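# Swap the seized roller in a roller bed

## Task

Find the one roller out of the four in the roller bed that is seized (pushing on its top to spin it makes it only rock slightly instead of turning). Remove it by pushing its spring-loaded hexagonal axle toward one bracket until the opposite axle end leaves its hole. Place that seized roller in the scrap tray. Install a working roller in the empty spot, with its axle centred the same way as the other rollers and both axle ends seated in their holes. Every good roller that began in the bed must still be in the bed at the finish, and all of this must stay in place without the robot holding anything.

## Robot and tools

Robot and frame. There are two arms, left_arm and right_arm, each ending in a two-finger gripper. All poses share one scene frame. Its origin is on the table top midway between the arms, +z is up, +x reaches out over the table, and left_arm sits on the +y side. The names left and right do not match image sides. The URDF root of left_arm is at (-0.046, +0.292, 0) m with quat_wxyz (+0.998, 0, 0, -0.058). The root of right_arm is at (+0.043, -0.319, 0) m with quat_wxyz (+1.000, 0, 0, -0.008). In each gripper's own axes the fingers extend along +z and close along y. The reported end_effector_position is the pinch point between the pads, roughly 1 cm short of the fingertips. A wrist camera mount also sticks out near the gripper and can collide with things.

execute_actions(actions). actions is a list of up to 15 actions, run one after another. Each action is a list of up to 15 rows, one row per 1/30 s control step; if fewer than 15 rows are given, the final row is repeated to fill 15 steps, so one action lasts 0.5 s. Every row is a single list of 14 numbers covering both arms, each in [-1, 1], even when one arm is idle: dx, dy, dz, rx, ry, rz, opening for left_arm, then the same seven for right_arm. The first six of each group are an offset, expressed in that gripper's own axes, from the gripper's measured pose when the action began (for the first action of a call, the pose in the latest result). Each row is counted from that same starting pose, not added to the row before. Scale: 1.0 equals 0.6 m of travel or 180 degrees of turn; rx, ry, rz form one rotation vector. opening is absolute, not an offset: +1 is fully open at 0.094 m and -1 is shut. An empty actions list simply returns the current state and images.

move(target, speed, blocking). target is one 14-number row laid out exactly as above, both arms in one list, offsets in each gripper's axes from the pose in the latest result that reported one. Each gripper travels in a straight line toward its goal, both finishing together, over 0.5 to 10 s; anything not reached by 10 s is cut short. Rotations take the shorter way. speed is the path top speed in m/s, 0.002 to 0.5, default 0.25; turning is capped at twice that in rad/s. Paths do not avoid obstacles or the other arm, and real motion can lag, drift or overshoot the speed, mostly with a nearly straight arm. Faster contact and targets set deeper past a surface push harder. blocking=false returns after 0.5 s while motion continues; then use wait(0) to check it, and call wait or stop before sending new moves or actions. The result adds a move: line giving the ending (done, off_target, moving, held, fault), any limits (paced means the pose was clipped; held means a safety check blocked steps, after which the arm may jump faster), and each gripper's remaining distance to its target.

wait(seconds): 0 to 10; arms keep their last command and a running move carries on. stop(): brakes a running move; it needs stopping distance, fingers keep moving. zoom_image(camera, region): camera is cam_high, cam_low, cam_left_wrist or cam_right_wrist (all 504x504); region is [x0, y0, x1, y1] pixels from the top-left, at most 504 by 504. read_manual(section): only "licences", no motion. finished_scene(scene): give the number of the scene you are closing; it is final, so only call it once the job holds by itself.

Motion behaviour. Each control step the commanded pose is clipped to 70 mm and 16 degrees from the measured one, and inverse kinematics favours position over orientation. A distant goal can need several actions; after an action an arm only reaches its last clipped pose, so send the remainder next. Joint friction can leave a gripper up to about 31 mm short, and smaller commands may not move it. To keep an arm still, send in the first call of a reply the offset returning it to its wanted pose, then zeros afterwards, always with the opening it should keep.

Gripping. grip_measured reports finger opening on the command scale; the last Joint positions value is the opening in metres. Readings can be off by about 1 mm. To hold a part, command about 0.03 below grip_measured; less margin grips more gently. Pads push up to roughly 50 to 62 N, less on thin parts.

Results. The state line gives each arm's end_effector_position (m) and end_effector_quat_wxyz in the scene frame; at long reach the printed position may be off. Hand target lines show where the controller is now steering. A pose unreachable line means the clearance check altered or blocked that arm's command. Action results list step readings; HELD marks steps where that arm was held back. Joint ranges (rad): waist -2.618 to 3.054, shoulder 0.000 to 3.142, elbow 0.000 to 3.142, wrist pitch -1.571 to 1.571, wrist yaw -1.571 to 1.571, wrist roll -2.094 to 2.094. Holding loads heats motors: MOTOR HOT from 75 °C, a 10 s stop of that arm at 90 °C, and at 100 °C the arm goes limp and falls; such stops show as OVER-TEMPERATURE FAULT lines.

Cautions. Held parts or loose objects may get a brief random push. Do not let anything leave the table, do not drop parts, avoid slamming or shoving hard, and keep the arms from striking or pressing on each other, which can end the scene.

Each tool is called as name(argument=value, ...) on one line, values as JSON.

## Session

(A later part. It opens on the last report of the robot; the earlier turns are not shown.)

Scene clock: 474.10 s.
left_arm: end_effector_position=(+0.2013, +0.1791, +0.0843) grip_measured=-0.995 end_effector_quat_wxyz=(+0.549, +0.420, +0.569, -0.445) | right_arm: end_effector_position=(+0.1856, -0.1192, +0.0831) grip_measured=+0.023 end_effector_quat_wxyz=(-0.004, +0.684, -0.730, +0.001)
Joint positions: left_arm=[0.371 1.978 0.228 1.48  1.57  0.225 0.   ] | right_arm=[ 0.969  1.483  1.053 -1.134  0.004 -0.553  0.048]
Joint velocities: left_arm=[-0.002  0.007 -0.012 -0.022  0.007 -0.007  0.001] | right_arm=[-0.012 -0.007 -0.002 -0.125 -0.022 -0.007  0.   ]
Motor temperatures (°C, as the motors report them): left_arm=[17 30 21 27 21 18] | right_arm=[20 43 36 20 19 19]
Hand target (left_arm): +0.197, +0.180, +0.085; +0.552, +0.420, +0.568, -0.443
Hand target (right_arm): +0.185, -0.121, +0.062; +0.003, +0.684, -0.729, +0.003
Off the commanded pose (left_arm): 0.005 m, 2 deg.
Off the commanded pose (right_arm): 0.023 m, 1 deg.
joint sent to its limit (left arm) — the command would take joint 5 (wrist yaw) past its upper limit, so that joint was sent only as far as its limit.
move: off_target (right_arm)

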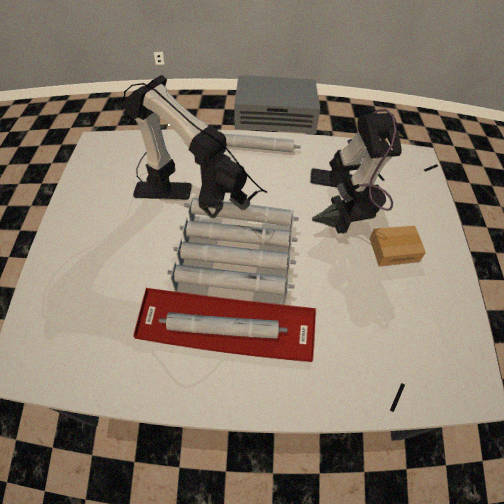

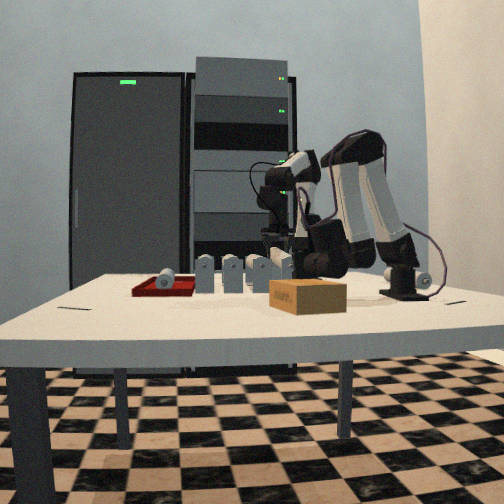

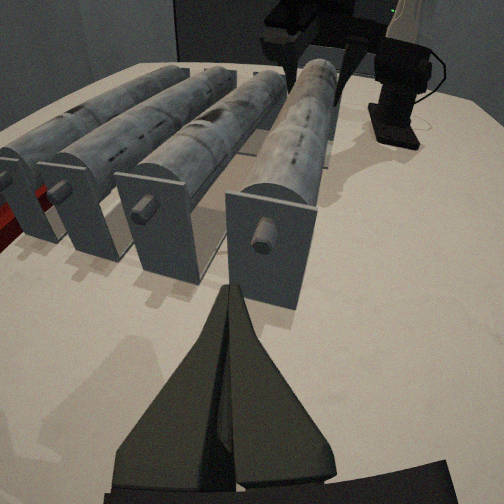

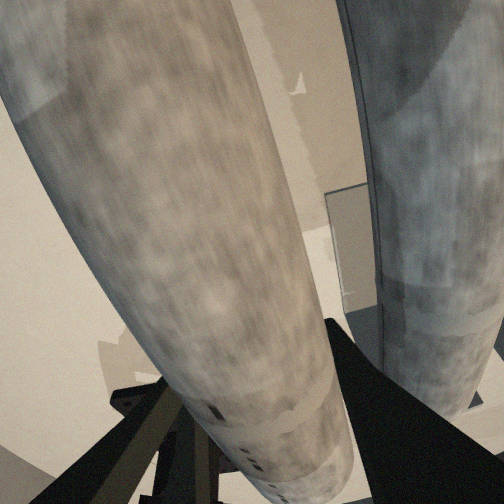

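move(target=[0.03,-0.03,0.1,0.06,0,0,-0.3, 0,0.015,-0.01,0,0,0,-0.1], speed=0.04)

move(target=[0,0,0,0,0,0,-1, 0,0,0,0,0,0,-0.1])

move(target=[0,0,-0.04,0,0,0,-1, 0,0,0,0,0,0,-0.1], speed=0.015)

Scene clock: 480.70 s.
left_arm: end_effector_position=(+0.1951, +0.1250, +0.0729) grip_measured=-0.301 end_effector_quat_wxyz=(+0.507, +0.478, +0.526, -0.488) | right_arm: end_effector_position=(+0.1851, -0.1190, +0.0840) grip_measured=+0.023 end_effector_quat_wxyz=(-0.007, +0.683, -0.730, +0.012)
Joint positions: left_arm=[0.135 2.096 0.306 1.586 1.521 0.175 0.033] | right_arm=[ 0.987  1.479  1.054 -1.137  0.026 -0.534  0.048]
Joint velocities: left_arm=[-0.012 -0.012 -0.012  0.022  0.007  0.007 -0.   ] | right_arm=[ 0.027  0.002  0.017  0.022  0.007 -0.022 -0.001]
Motor temperatures (°C, as the motors report them): left_arm=[17 29 21 27 21 18] | right_arm=[20 41 35 20 19 19]
Hand target (left_arm): +0.198, +0.116, +0.068; +0.499, +0.478, +0.529, -0.492
Hand target (right_arm): +0.177, -0.119, +0.089; -0.003, +0.684, -0.730, +0.002
Off the commanded pose (left_arm): 0.011 m, 1 deg.
Off the commanded pose (right_arm): 0.010 m, 1 deg.
joint sent to its limit (left arm) — the command would take joint 4 (wrist pitch) past its upper limit, so that joint was sent only as far as its limit.
move: off_target (left_arm)

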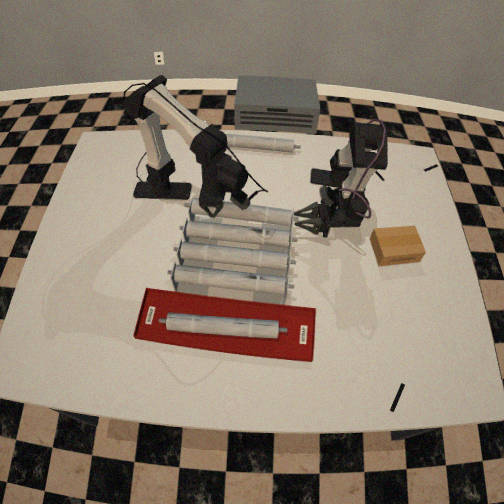

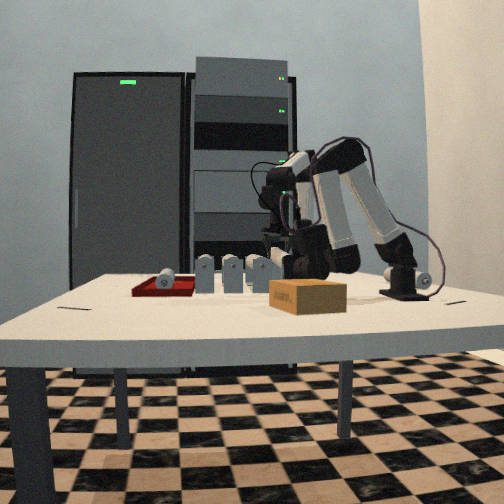

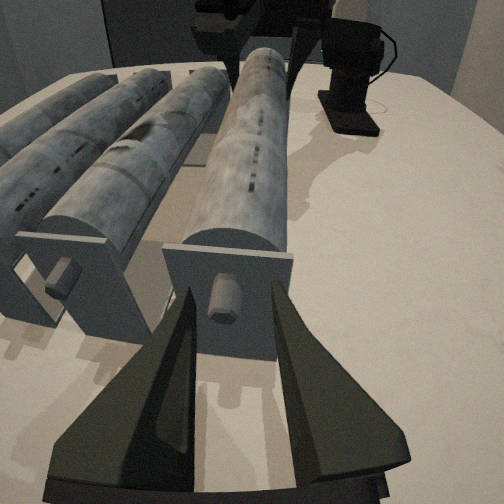

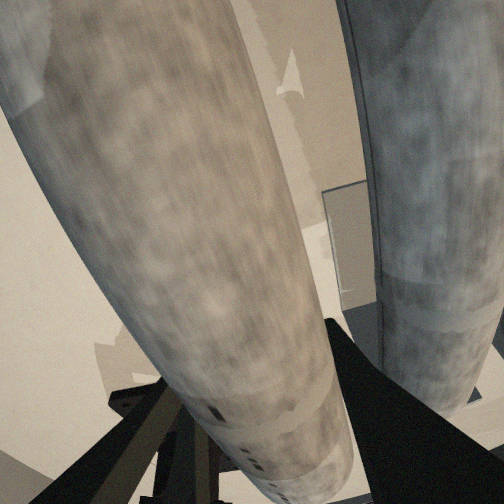

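Scene clock: 481.20 s.
left_arm: end_effector_position=(+0.1973, +0.1253, +0.0728) grip_measured=-0.769 end_effector_quat_wxyz=(+0.509, +0.477, +0.528, -0.485) | right_arm: end_effector_position=(+0.1856, -0.1193, +0.0840) grip_measured=+0.023 end_effector_quat_wxyz=(-0.007, +0.684, -0.730, +0.013)
Joint positions: left_arm=[0.135 2.096 0.308 1.586 1.512 0.175 0.011] | right_arm=[ 0.987  1.479  1.054 -1.136  0.029 -0.535  0.048]
Joint velocities: left_arm=[ 0.012 -0.002 -0.002  0.007  0.066  0.051  0.   ] | right_arm=[-0.007 -0.022 -0.017 -0.022  0.066 -0.037 -0.001]
Motor temperatures (°C, as the motors report them): left_arm=[17 29 21 27 21 18] | right_arm=[20 41 35 20 19 19]
Hand target (left_arm): +0.195, +0.125, +0.073; +0.507, +0.478, +0.526, -0.488
Hand target (right_arm): +0.185, -0.119, +0.084; -0.007, +0.683, -0.730, +0.012
Off the commanded pose (left_arm): 0.002 m, 1 deg.
Off the commanded pose (right_arm): 0.001 m, 0 deg.
move: done

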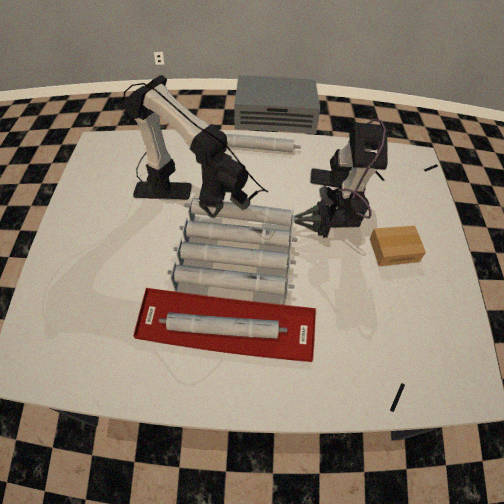

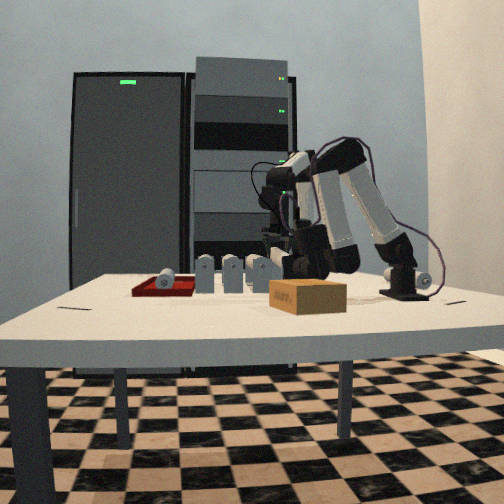

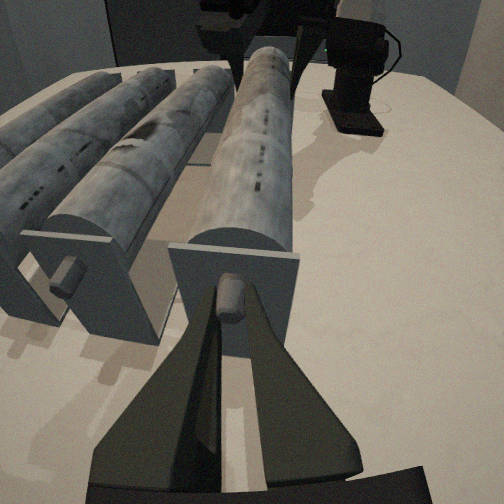

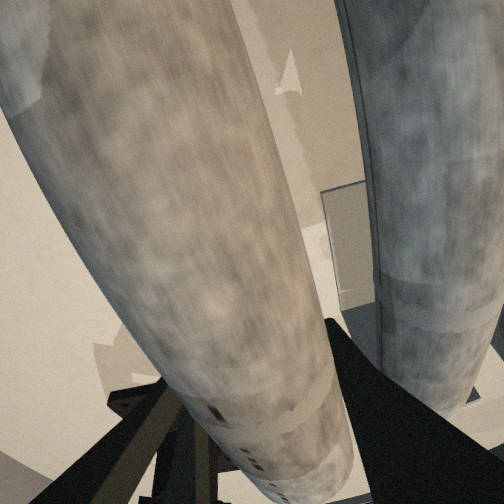

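Scene clock: 483.03 s.
left_arm: end_effector_position=(+0.1981, +0.1383, +0.0717) grip_measured=-0.769 end_effector_quat_wxyz=(+0.515, +0.473, +0.527, -0.483) | right_arm: end_effector_position=(+0.1868, -0.1193, +0.0840) grip_measured=+0.023 end_effector_quat_wxyz=(-0.009, +0.685, -0.728, +0.016)
Joint positions: left_arm=[0.191 2.096 0.308 1.55  1.557 0.216 0.011] | right_arm=[ 0.987  1.479  1.054 -1.133  0.035 -0.54   0.048]
Joint velocities: left_arm=[ 0.002  0.022 -0.002 -0.022  0.037  0.022 -0.001] | right_arm=[ 0.002 -0.017 -0.007  0.022 -0.022  0.007  0.   ]
Motor temperatures (°C, as the motors report them): left_arm=[17 30 21 27 21 18] | right_arm=[20 40 34 20 19 19]
Hand target (left_arm): +0.195, +0.148, +0.073; +0.521, +0.465, +0.532, -0.480
Hand target (right_arm): +0.186, -0.119, +0.084; -0.007, +0.684, -0.730, +0.013
Off the commanded pose (left_arm): 0.011 m, 1 deg.
Off the commanded pose (right_arm): 0.001 m, 0 deg.
joint sent to its limit (left arm) — the command would take joint 5 (wrist yaw) past its upper limit, so that joint was sent only as far as its limit.
move: off_target (left_arm)

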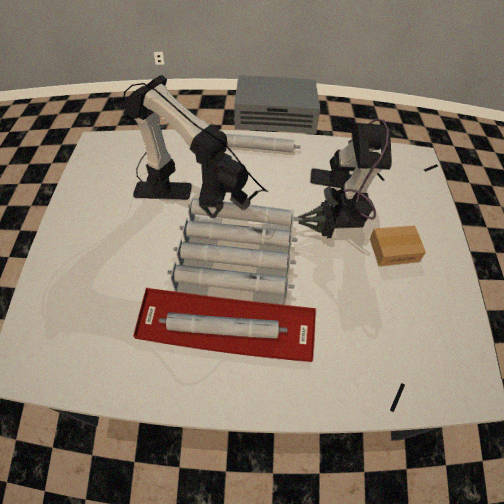

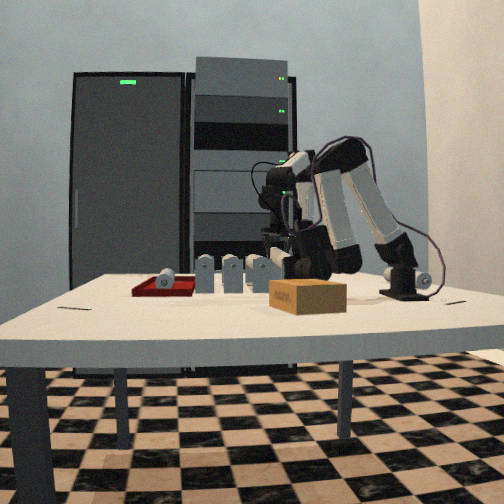

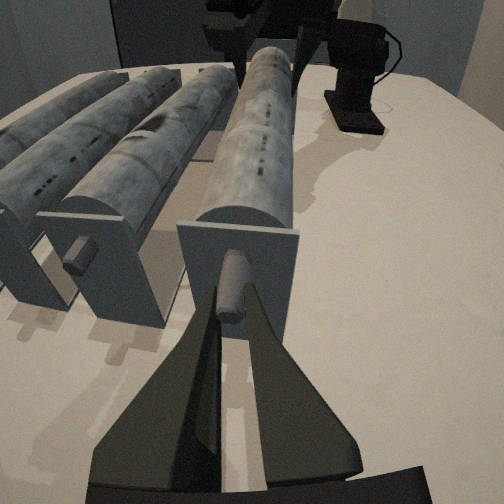

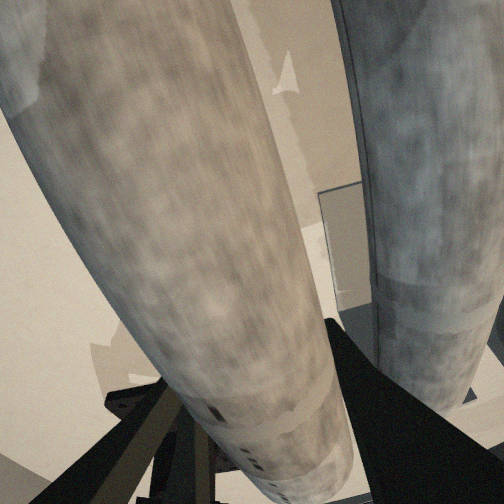

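move(target=[0,0,-0.032,0,0,0,-1, 0,0.02,0.035,0,0,0,-0.1], speed=0.012)

zoom_image(camera="cam_high", region=[150,170,310,300])

Scene clock: 487.17 s.
left_arm: end_effector_position=(+0.1985, +0.1423, +0.0712) grip_measured=-0.769 end_effector_quat_wxyz=(+0.520, +0.471, +0.529, -0.478) | right_arm: end_effector_position=(+0.1872, -0.1194, +0.0830) grip_measured=+0.023 end_effector_quat_wxyz=(-0.028, +0.687, -0.725, +0.031)
Joint positions: left_arm=[0.208 2.096 0.303 1.546 1.562 0.23  0.011] | right_arm=[ 1.012  1.453  1.023 -1.101  0.073 -0.523  0.048]
Joint velocities: left_arm=[ 0.007  0.007  0.007  0.022 -0.007  0.037  0.001] | right_arm=[ 0.002 -0.002  0.017 -0.007  0.022 -0.007  0.001]
Motor temperatures (°C, as the motors report them): left_arm=[18 30 21 27 21 18] | right_arm=[20 39 34 20 19 19]
Hand target (left_arm): +0.197, +0.155, +0.072; +0.530, +0.457, +0.538, -0.470
Hand target (right_arm): +0.175, -0.121, +0.064; -0.008, +0.685, -0.728, +0.017
Off the commanded pose (left_arm): 0.015 m, 1 deg.
Off the commanded pose (right_arm): 0.023 m, 3 deg.
joint sent to its limit (left arm) — the command would take joint 5 (wrist yaw) past its upper limit, so that joint was sent only as far as its limit.
move: off_target (left_arm, right_arm)

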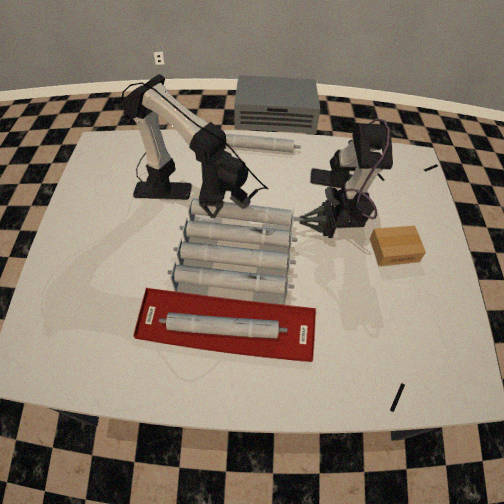

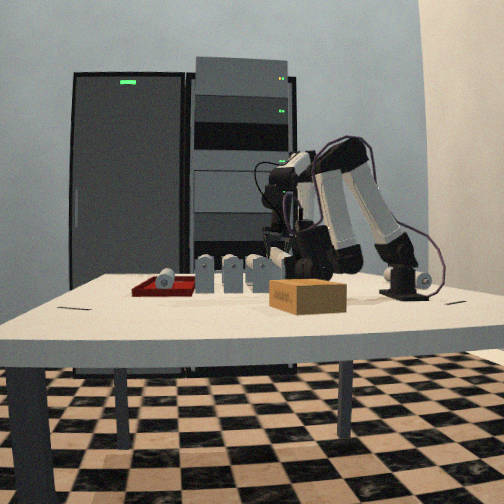

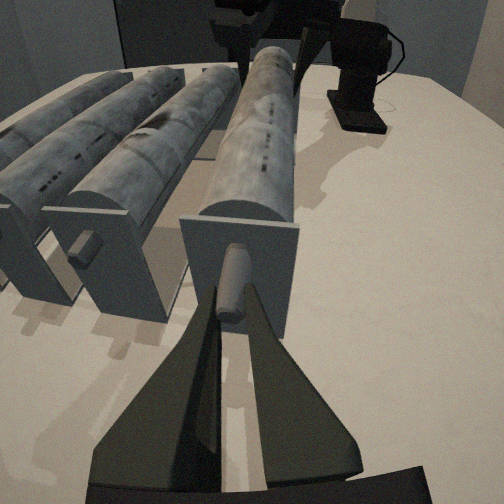

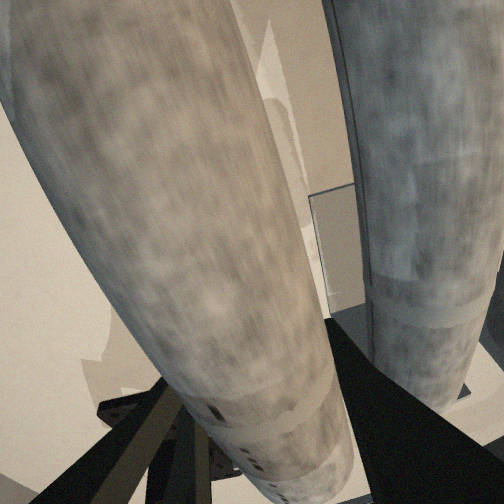

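Region (150, 170, 310, 300) of cam_high's 504x504 image, scaled by 3.150, with more detail than that image has; it fills the top 410 rows of this view, and the rest is white.

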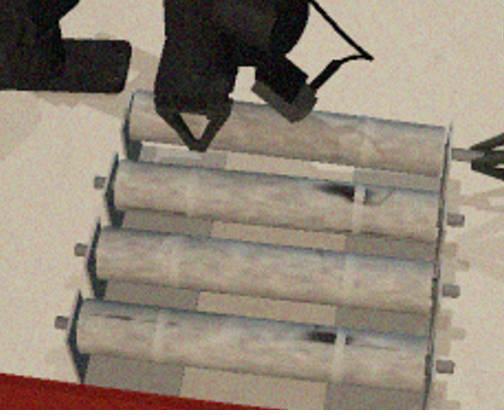

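move(target=[-0.005,0,-0.035,0,0,0,-1, 0,0.015,0.03,0,0,0,-0.1], speed=0.012)

zoom_image(camera="cam_high", region=[150,170,310,300])

Scene clock: 491.17 s.
left_arm: end_effector_position=(+0.1984, +0.1475, +0.0726) grip_measured=-0.768 end_effector_quat_wxyz=(+0.528, +0.470, +0.528, -0.470) | right_arm: end_effector_position=(+0.1878, -0.1194, +0.0701) grip_measured=+0.023 end_effector_quat_wxyz=(-0.040, +0.686, -0.726, +0.037)
Joint positions: left_arm=[0.231 2.096 0.293 1.572 1.569 0.232 0.011] | right_arm=[ 1.022  1.447  0.964 -1.029  0.092 -0.51   0.048]
Joint velocities: left_arm=[ 0.007 -0.007  0.007  0.081 -0.066  0.007 -0.   ] | right_arm=[-0.012  0.007  0.002 -0.095  0.007  0.007  0.   ]
Motor temperatures (°C, as the motors report them): left_arm=[18 30 21 27 21 18] | right_arm=[20 38 34 20 19 19]
Hand target (left_arm): +0.197, +0.161, +0.074; +0.537, +0.452, +0.543, -0.462
Hand target (right_arm): +0.180, -0.120, +0.064; -0.028, +0.687, -0.725, +0.031
Off the commanded pose (left_arm): 0.016 m, 1 deg.
Off the commanded pose (right_arm): 0.010 m, 2 deg.
joint sent to its limit (left arm) — the command would take joint 5 (wrist yaw) past its upper limit, so that joint was sent only as far as its limit.
move: off_target (left_arm)

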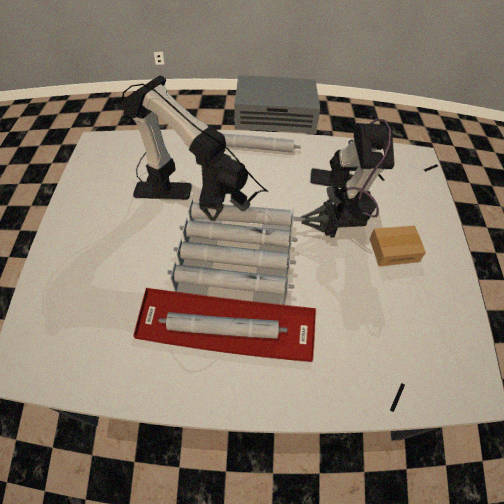

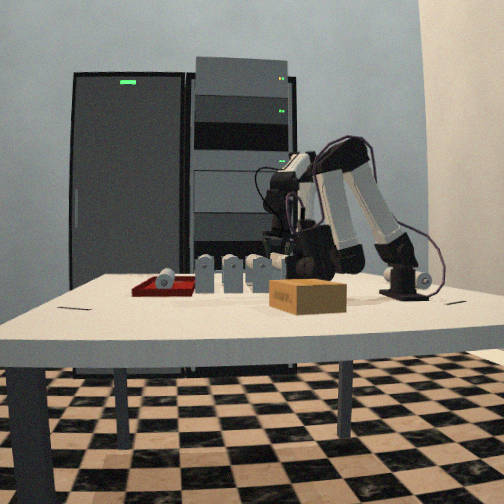

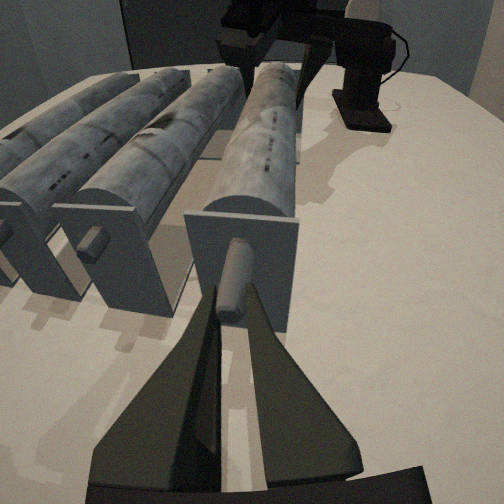

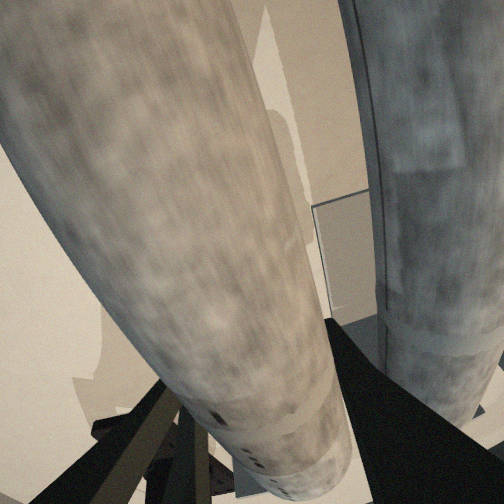

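Region (150, 170, 310, 300) of cam_high's 504x504 image, scaled by 3.150, with more detail than that image has; it fills the top 410 rows of this view, and the rest is white.

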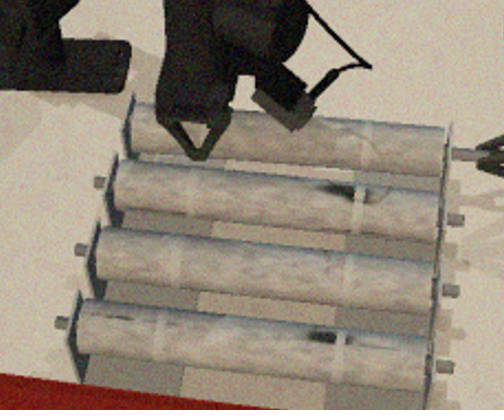

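Down inside. Release left, then slide the end −x.

move(target=[0,0,0,0,0,0,-0.3, 0,0,0,0,0,0,-0.1])

move(target=[0,0,0,0,0,0,-0.3, 0,0.035,0.01,0,0,0,-0.1], speed=0.008)

zoom_image(camera="cam_high", region=[150,170,310,300])

Scene clock: 494.87 s.
left_arm: end_effector_position=(+0.1981, +0.1471, +0.0726) grip_measured=-0.301 end_effector_quat_wxyz=(+0.528, +0.471, +0.528, -0.470) | right_arm: end_effector_position=(+0.1877, -0.1193, +0.0701) grip_measured=+0.023 end_effector_quat_wxyz=(-0.040, +0.685, -0.726, +0.037)
Joint positions: left_arm=[0.23  2.096 0.292 1.573 1.568 0.232 0.033] | right_arm=[ 1.022  1.447  0.964 -1.029  0.091 -0.51   0.048]
Joint velocities: left_arm=[-0.012  0.007  0.007 -0.066  0.037  0.022 -0.001] | right_arm=[-0.017 -0.012  0.017 -0.022 -0.007 -0.007 -0.   ]
Motor temperatures (°C, as the motors report them): left_arm=[18 30 21 27 21 18] | right_arm=[20 37 33 20 19 19]
Hand target (left_arm): +0.198, +0.148, +0.073; +0.528, +0.470, +0.528, -0.470
Hand target (right_arm): +0.188, -0.119, +0.070; -0.040, +0.686, -0.726, +0.037
Off the commanded pose (left_arm): 0.000 m, 0 deg.
Off the commanded pose (right_arm): 0.000 m, 0 deg.
move: done

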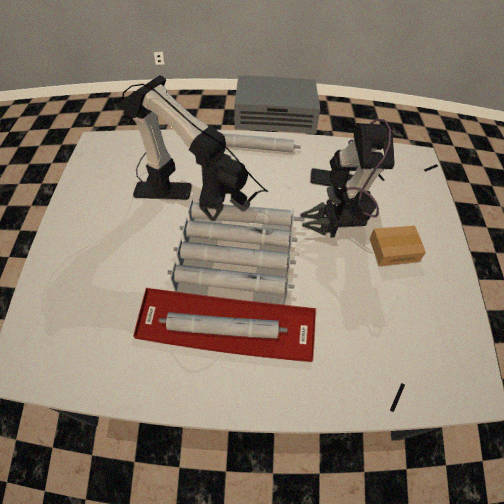

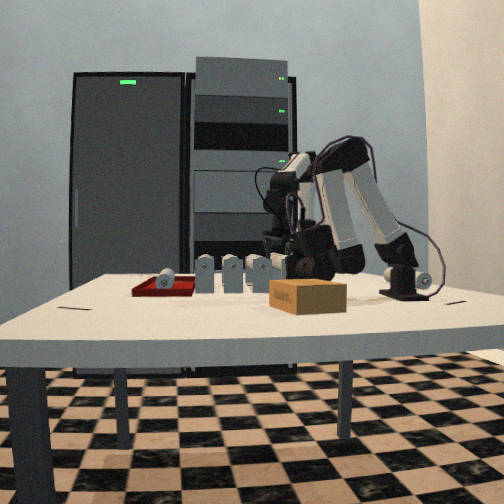

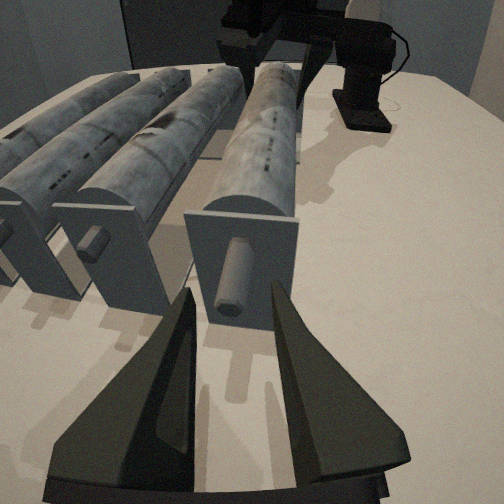

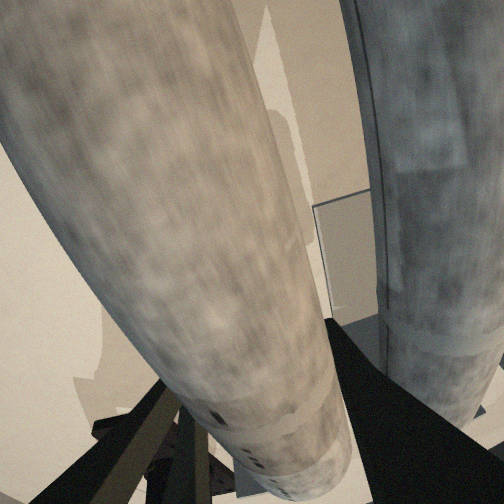

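Scene clock: 497.80 s.
left_arm: end_effector_position=(+0.1981, +0.1471, +0.0726) grip_measured=-0.301 end_effector_quat_wxyz=(+0.528, +0.471, +0.528, -0.470) | right_arm: end_effector_position=(+0.1833, -0.1192, +0.0660) grip_measured=+0.023 end_effector_quat_wxyz=(-0.053, +0.677, -0.732, +0.059)
Joint positions: left_arm=[0.23  2.096 0.292 1.573 1.568 0.232 0.033] | right_arm=[ 1.076  1.435  0.932 -1.004  0.145 -0.438  0.048]
Joint velocities: left_arm=[-0.002 -0.002 -0.022  0.022  0.007  0.007 -0.   ] | right_arm=[-0.007 -0.017 -0.007  0.051  0.037  0.037  0.   ]
Motor temperatures (°C, as the motors report them): left_arm=[18 30 21 27 21 18] | right_arm=[20 37 33 20 19 19]
Hand target (left_arm): +0.198, +0.147, +0.073; +0.528, +0.471, +0.528, -0.470
Hand target (right_arm): +0.168, -0.119, +0.062; -0.039, +0.685, -0.726, +0.038
Off the commanded pose (left_arm): 0.000 m, 0 deg.
Off the commanded pose (right_arm): 0.016 m, 3 deg.
move: off_target (right_arm)

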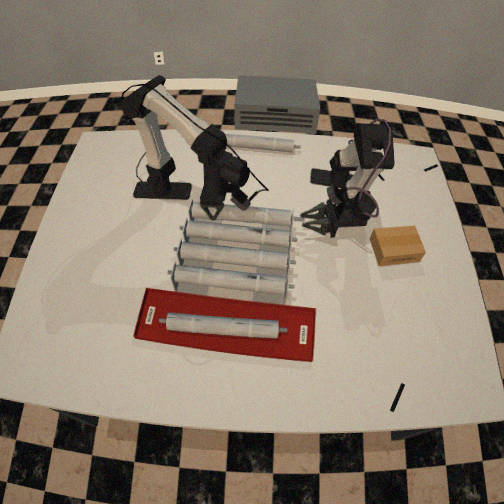

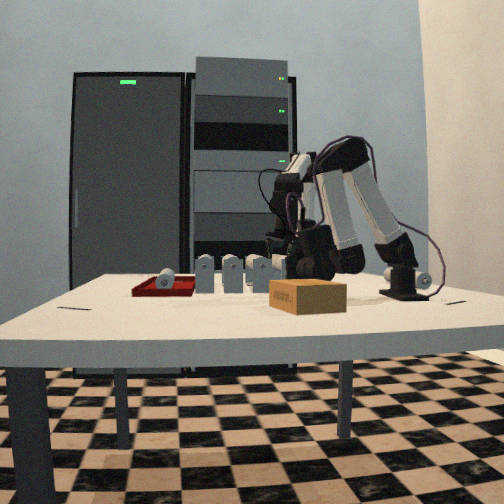

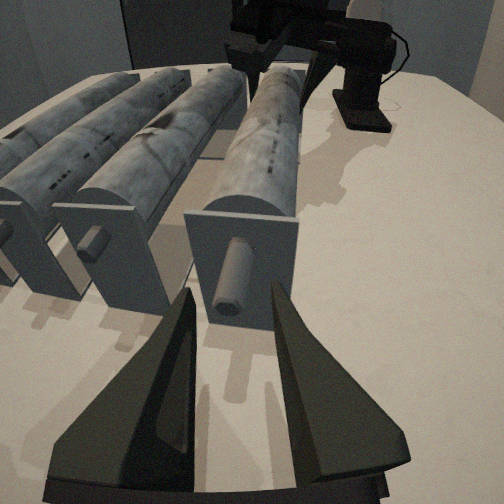

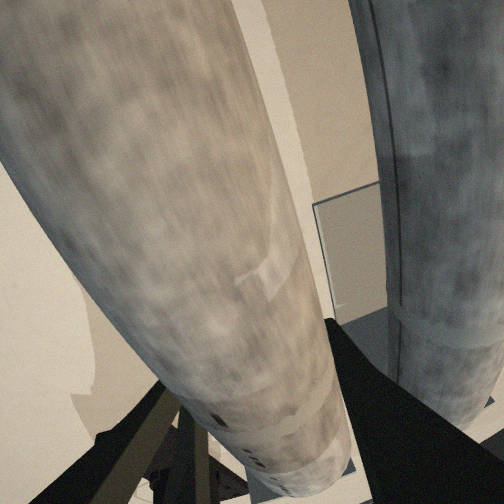

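Region (150, 170, 310, 300) of cam_high's 504x504 image, scaled by 3.150, with more detail than that image has; it fills the top 410 rows of this view, and the rest is white.

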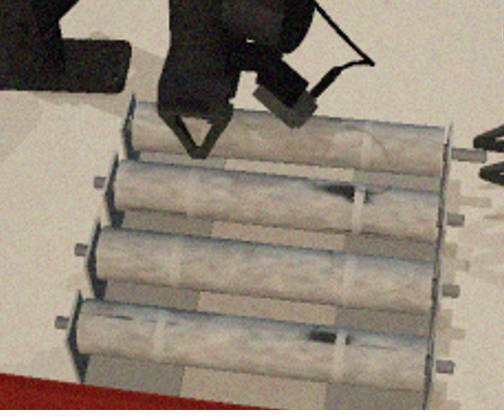

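move(target=[0,0,0,0,0,0,-0.3, 0,0.035,-0.01,0,0,0,-0.1], speed=0.008)

zoom_image(camera="cam_left_wrist", region=[100,40,340,200])

Scene clock: 502.60 s.
left_arm: end_effector_position=(+0.1981, +0.1471, +0.0726) grip_measured=-0.301 end_effector_quat_wxyz=(+0.528, +0.471, +0.528, -0.470) | right_arm: end_effector_position=(+0.1792, -0.1198, +0.0670) grip_measured=+0.023 end_effector_quat_wxyz=(-0.061, +0.668, -0.737, +0.089)
Joint positions: left_arm=[0.23  2.096 0.292 1.573 1.568 0.232 0.033] | right_arm=[ 1.136  1.435  0.929 -1.017  0.211 -0.358  0.048]
Joint velocities: left_arm=[-0.002  0.002  0.002  0.007 -0.007  0.007 -0.001] | right_arm=[-0.017 -0.007 -0.002  0.007 -0.022  0.051 -0.001]
Motor temperatures (°C, as the motors report them): left_arm=[18 30 20 27 21 18] | right_arm=[20 37 33 20 19 19]
Hand target (left_arm): +0.198, +0.147, +0.073; +0.528, +0.471, +0.528, -0.470
Hand target (right_arm): +0.162, -0.118, +0.068; +0.051, -0.677, +0.732, -0.060
Off the commanded pose (left_arm): 0.000 m, 0 deg.
Off the commanded pose (right_arm): 0.018 m, 4 deg.
move: off_target (right_arm)

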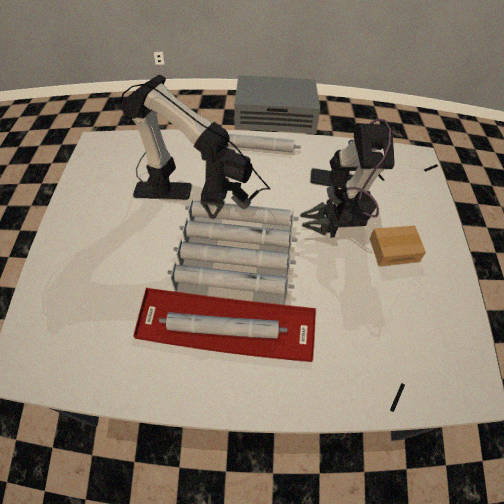

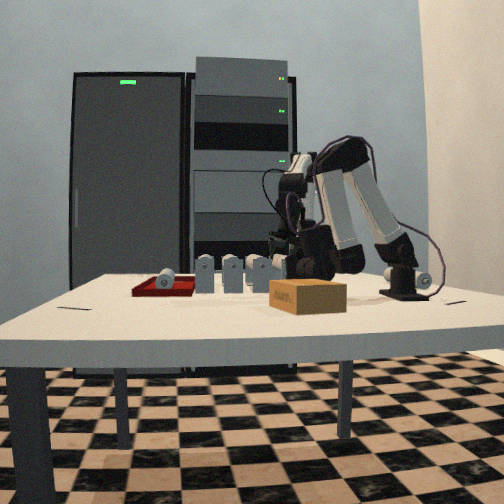

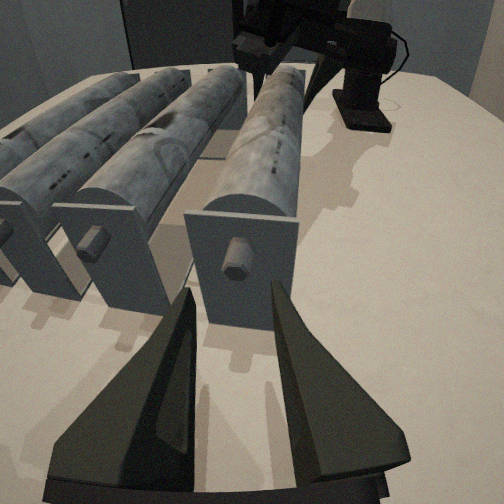

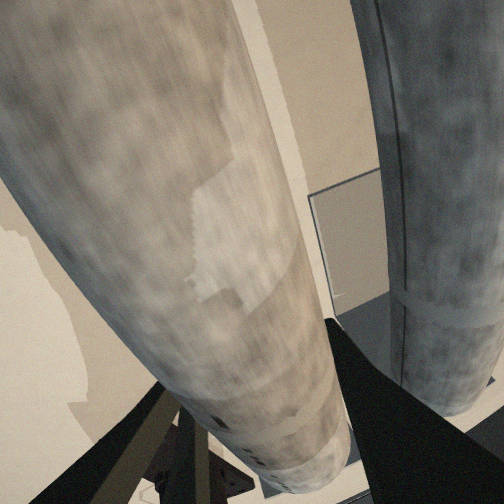

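Region (100, 40, 340, 200) of cam_left_wrist's 504x504 image, scaled by 2.100, with more detail than that image has.

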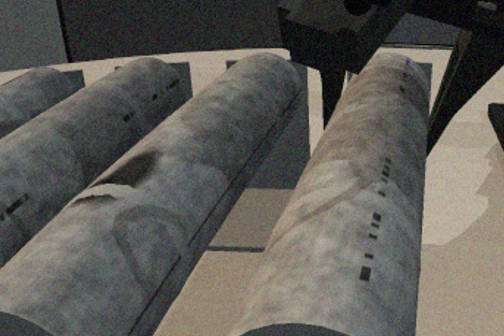

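Snapped in; body rotated relative to axle, so it turns.

move(target=[0,0,0,0,0,0,-0.3, 0,0,0,0,0,0,0.4])

move(target=[0,0,-0.05,0,0,0,-0.3, 0,0,-0.15,0,0,0,0.4], speed=0.1)

finished_scene(scene=1)

Scene clock: 505.83 s.
left_arm: end_effector_position=(+0.1981, +0.1471, +0.0726) grip_measured=-0.301 end_effector_quat_wxyz=(+0.528, +0.471, +0.528, -0.470) | right_arm: end_effector_position=(+0.1796, -0.1200, +0.0671) grip_measured=+0.398 end_effector_quat_wxyz=(-0.062, +0.667, -0.737, +0.090)
Joint positions: left_arm=[0.23  2.096 0.292 1.573 1.568 0.232 0.033] | right_arm=[ 1.136  1.435  0.929 -1.017  0.213 -0.358  0.066]
Joint velocities: left_arm=[ 0.022 -0.002 -0.002  0.007 -0.022  0.022 -0.001] | right_arm=[-0.012 -0.007 -0.007 -0.022  0.051  0.022 -0.   ]
Motor temperatures (°C, as the motors report them): left_arm=[18 30 20 27 21 18] | right_arm=[20 37 33 20 20 19]
Hand target (left_arm): +0.198, +0.147, +0.073; +0.528, +0.471, +0.528, -0.470
Hand target (right_arm): +0.179, -0.120, +0.067; +0.061, -0.668, +0.737, -0.089
Off the commanded pose (left_arm): 0.000 m, 0 deg.
Off the commanded pose (right_arm): 0.000 m, 0 deg.
move: done

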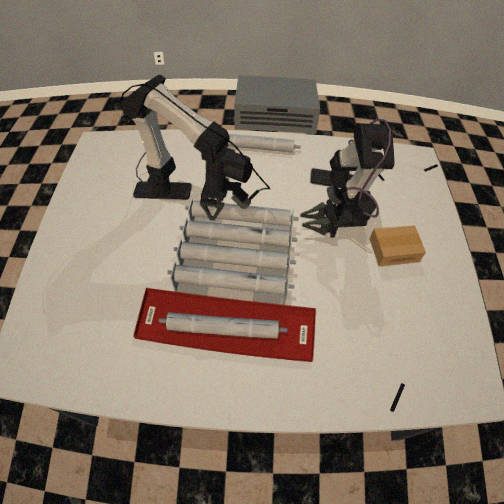

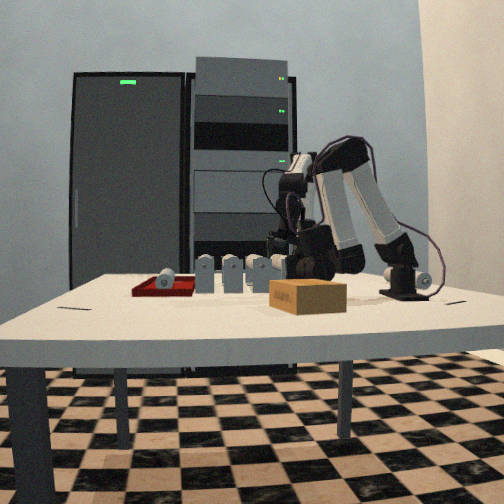

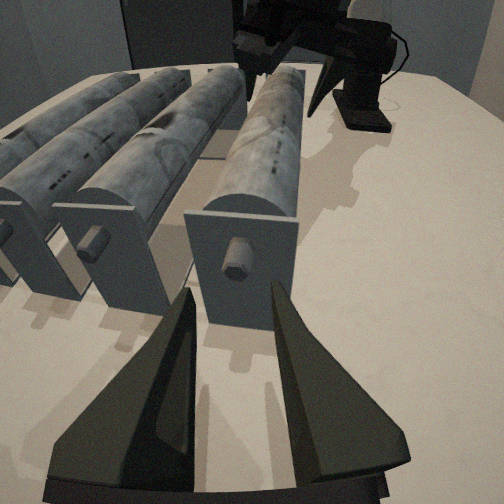

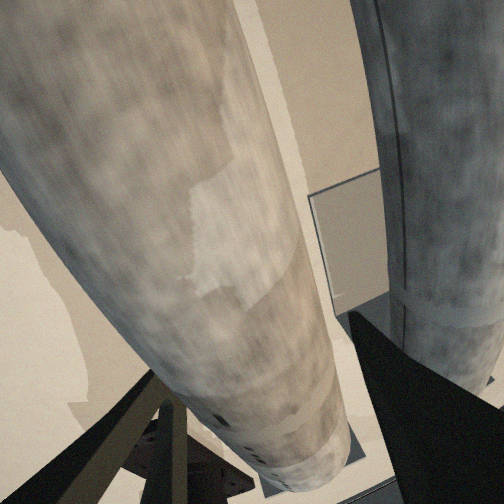

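Scene clock: 507.33 s.
left_arm: end_effector_position=(+0.1989, +0.1746, +0.0694) grip_measured=-0.301 end_effector_quat_wxyz=(+0.552, +0.433, +0.559, -0.442) | right_arm: end_effector_position=(+0.1614, -0.1136, +0.1485) grip_measured=+0.398 end_effector_quat_wxyz=(-0.058, +0.667, -0.737, +0.090)
Joint positions: left_arm=[0.353 2.096 0.235 1.58  1.57  0.266 0.033] | right_arm=[ 1.217  1.41   1.234 -1.373  0.213 -0.273  0.066]
Joint velocities: left_arm=[ 0.002  0.007 -0.012 -0.007 -0.037 -0.066 -0.   ] | right_arm=[-0.007  0.012  0.002  0.037 -0.066  0.007 -0.001]
Motor temperatures (°C, as the motors report them): left_arm=[18 30 20 27 21 18] | right_arm=[20 36 33 20 20 19]
Hand target (left_arm): +0.195, +0.176, +0.072; +0.557, +0.437, +0.555, -0.437
Hand target (right_arm): +0.160, -0.114, +0.154; +0.061, -0.667, +0.737, -0.090
Off the commanded pose (left_arm): 0.006 m, 7 deg.
Off the commanded pose (right_arm): 0.007 m, 0 deg.
joint sent to its limit (left arm) — the command would take joint 4 (wrist pitch) past its upper limit and joint 5 (wrist yaw) past its upper limit, so those joints were sent only as far as their limits.
move: off_target (left_arm)

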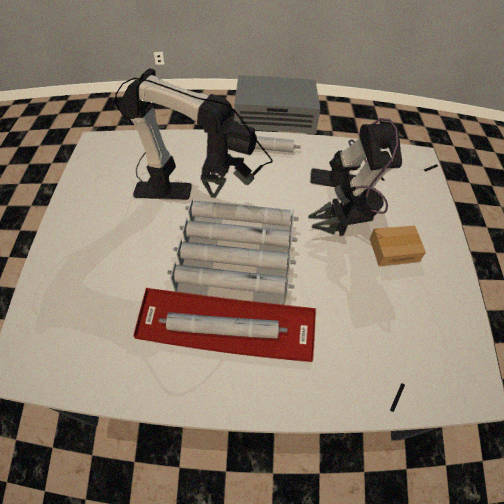

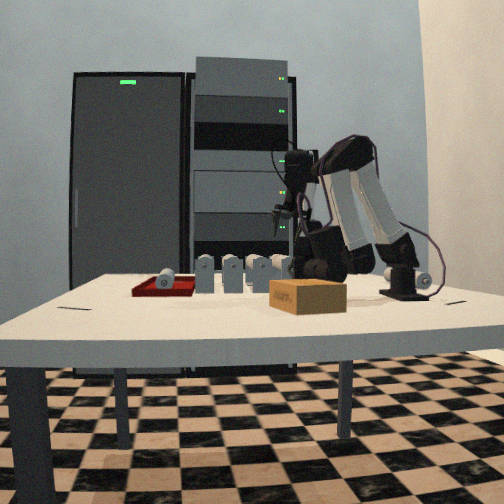

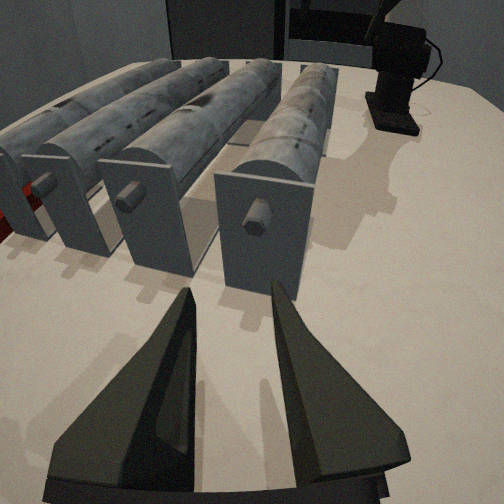

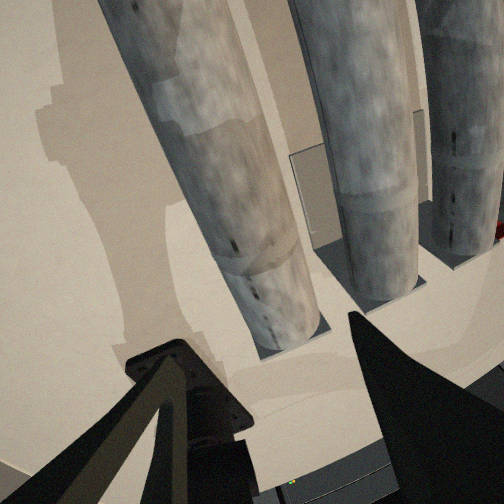

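The scene is finished: the task was done.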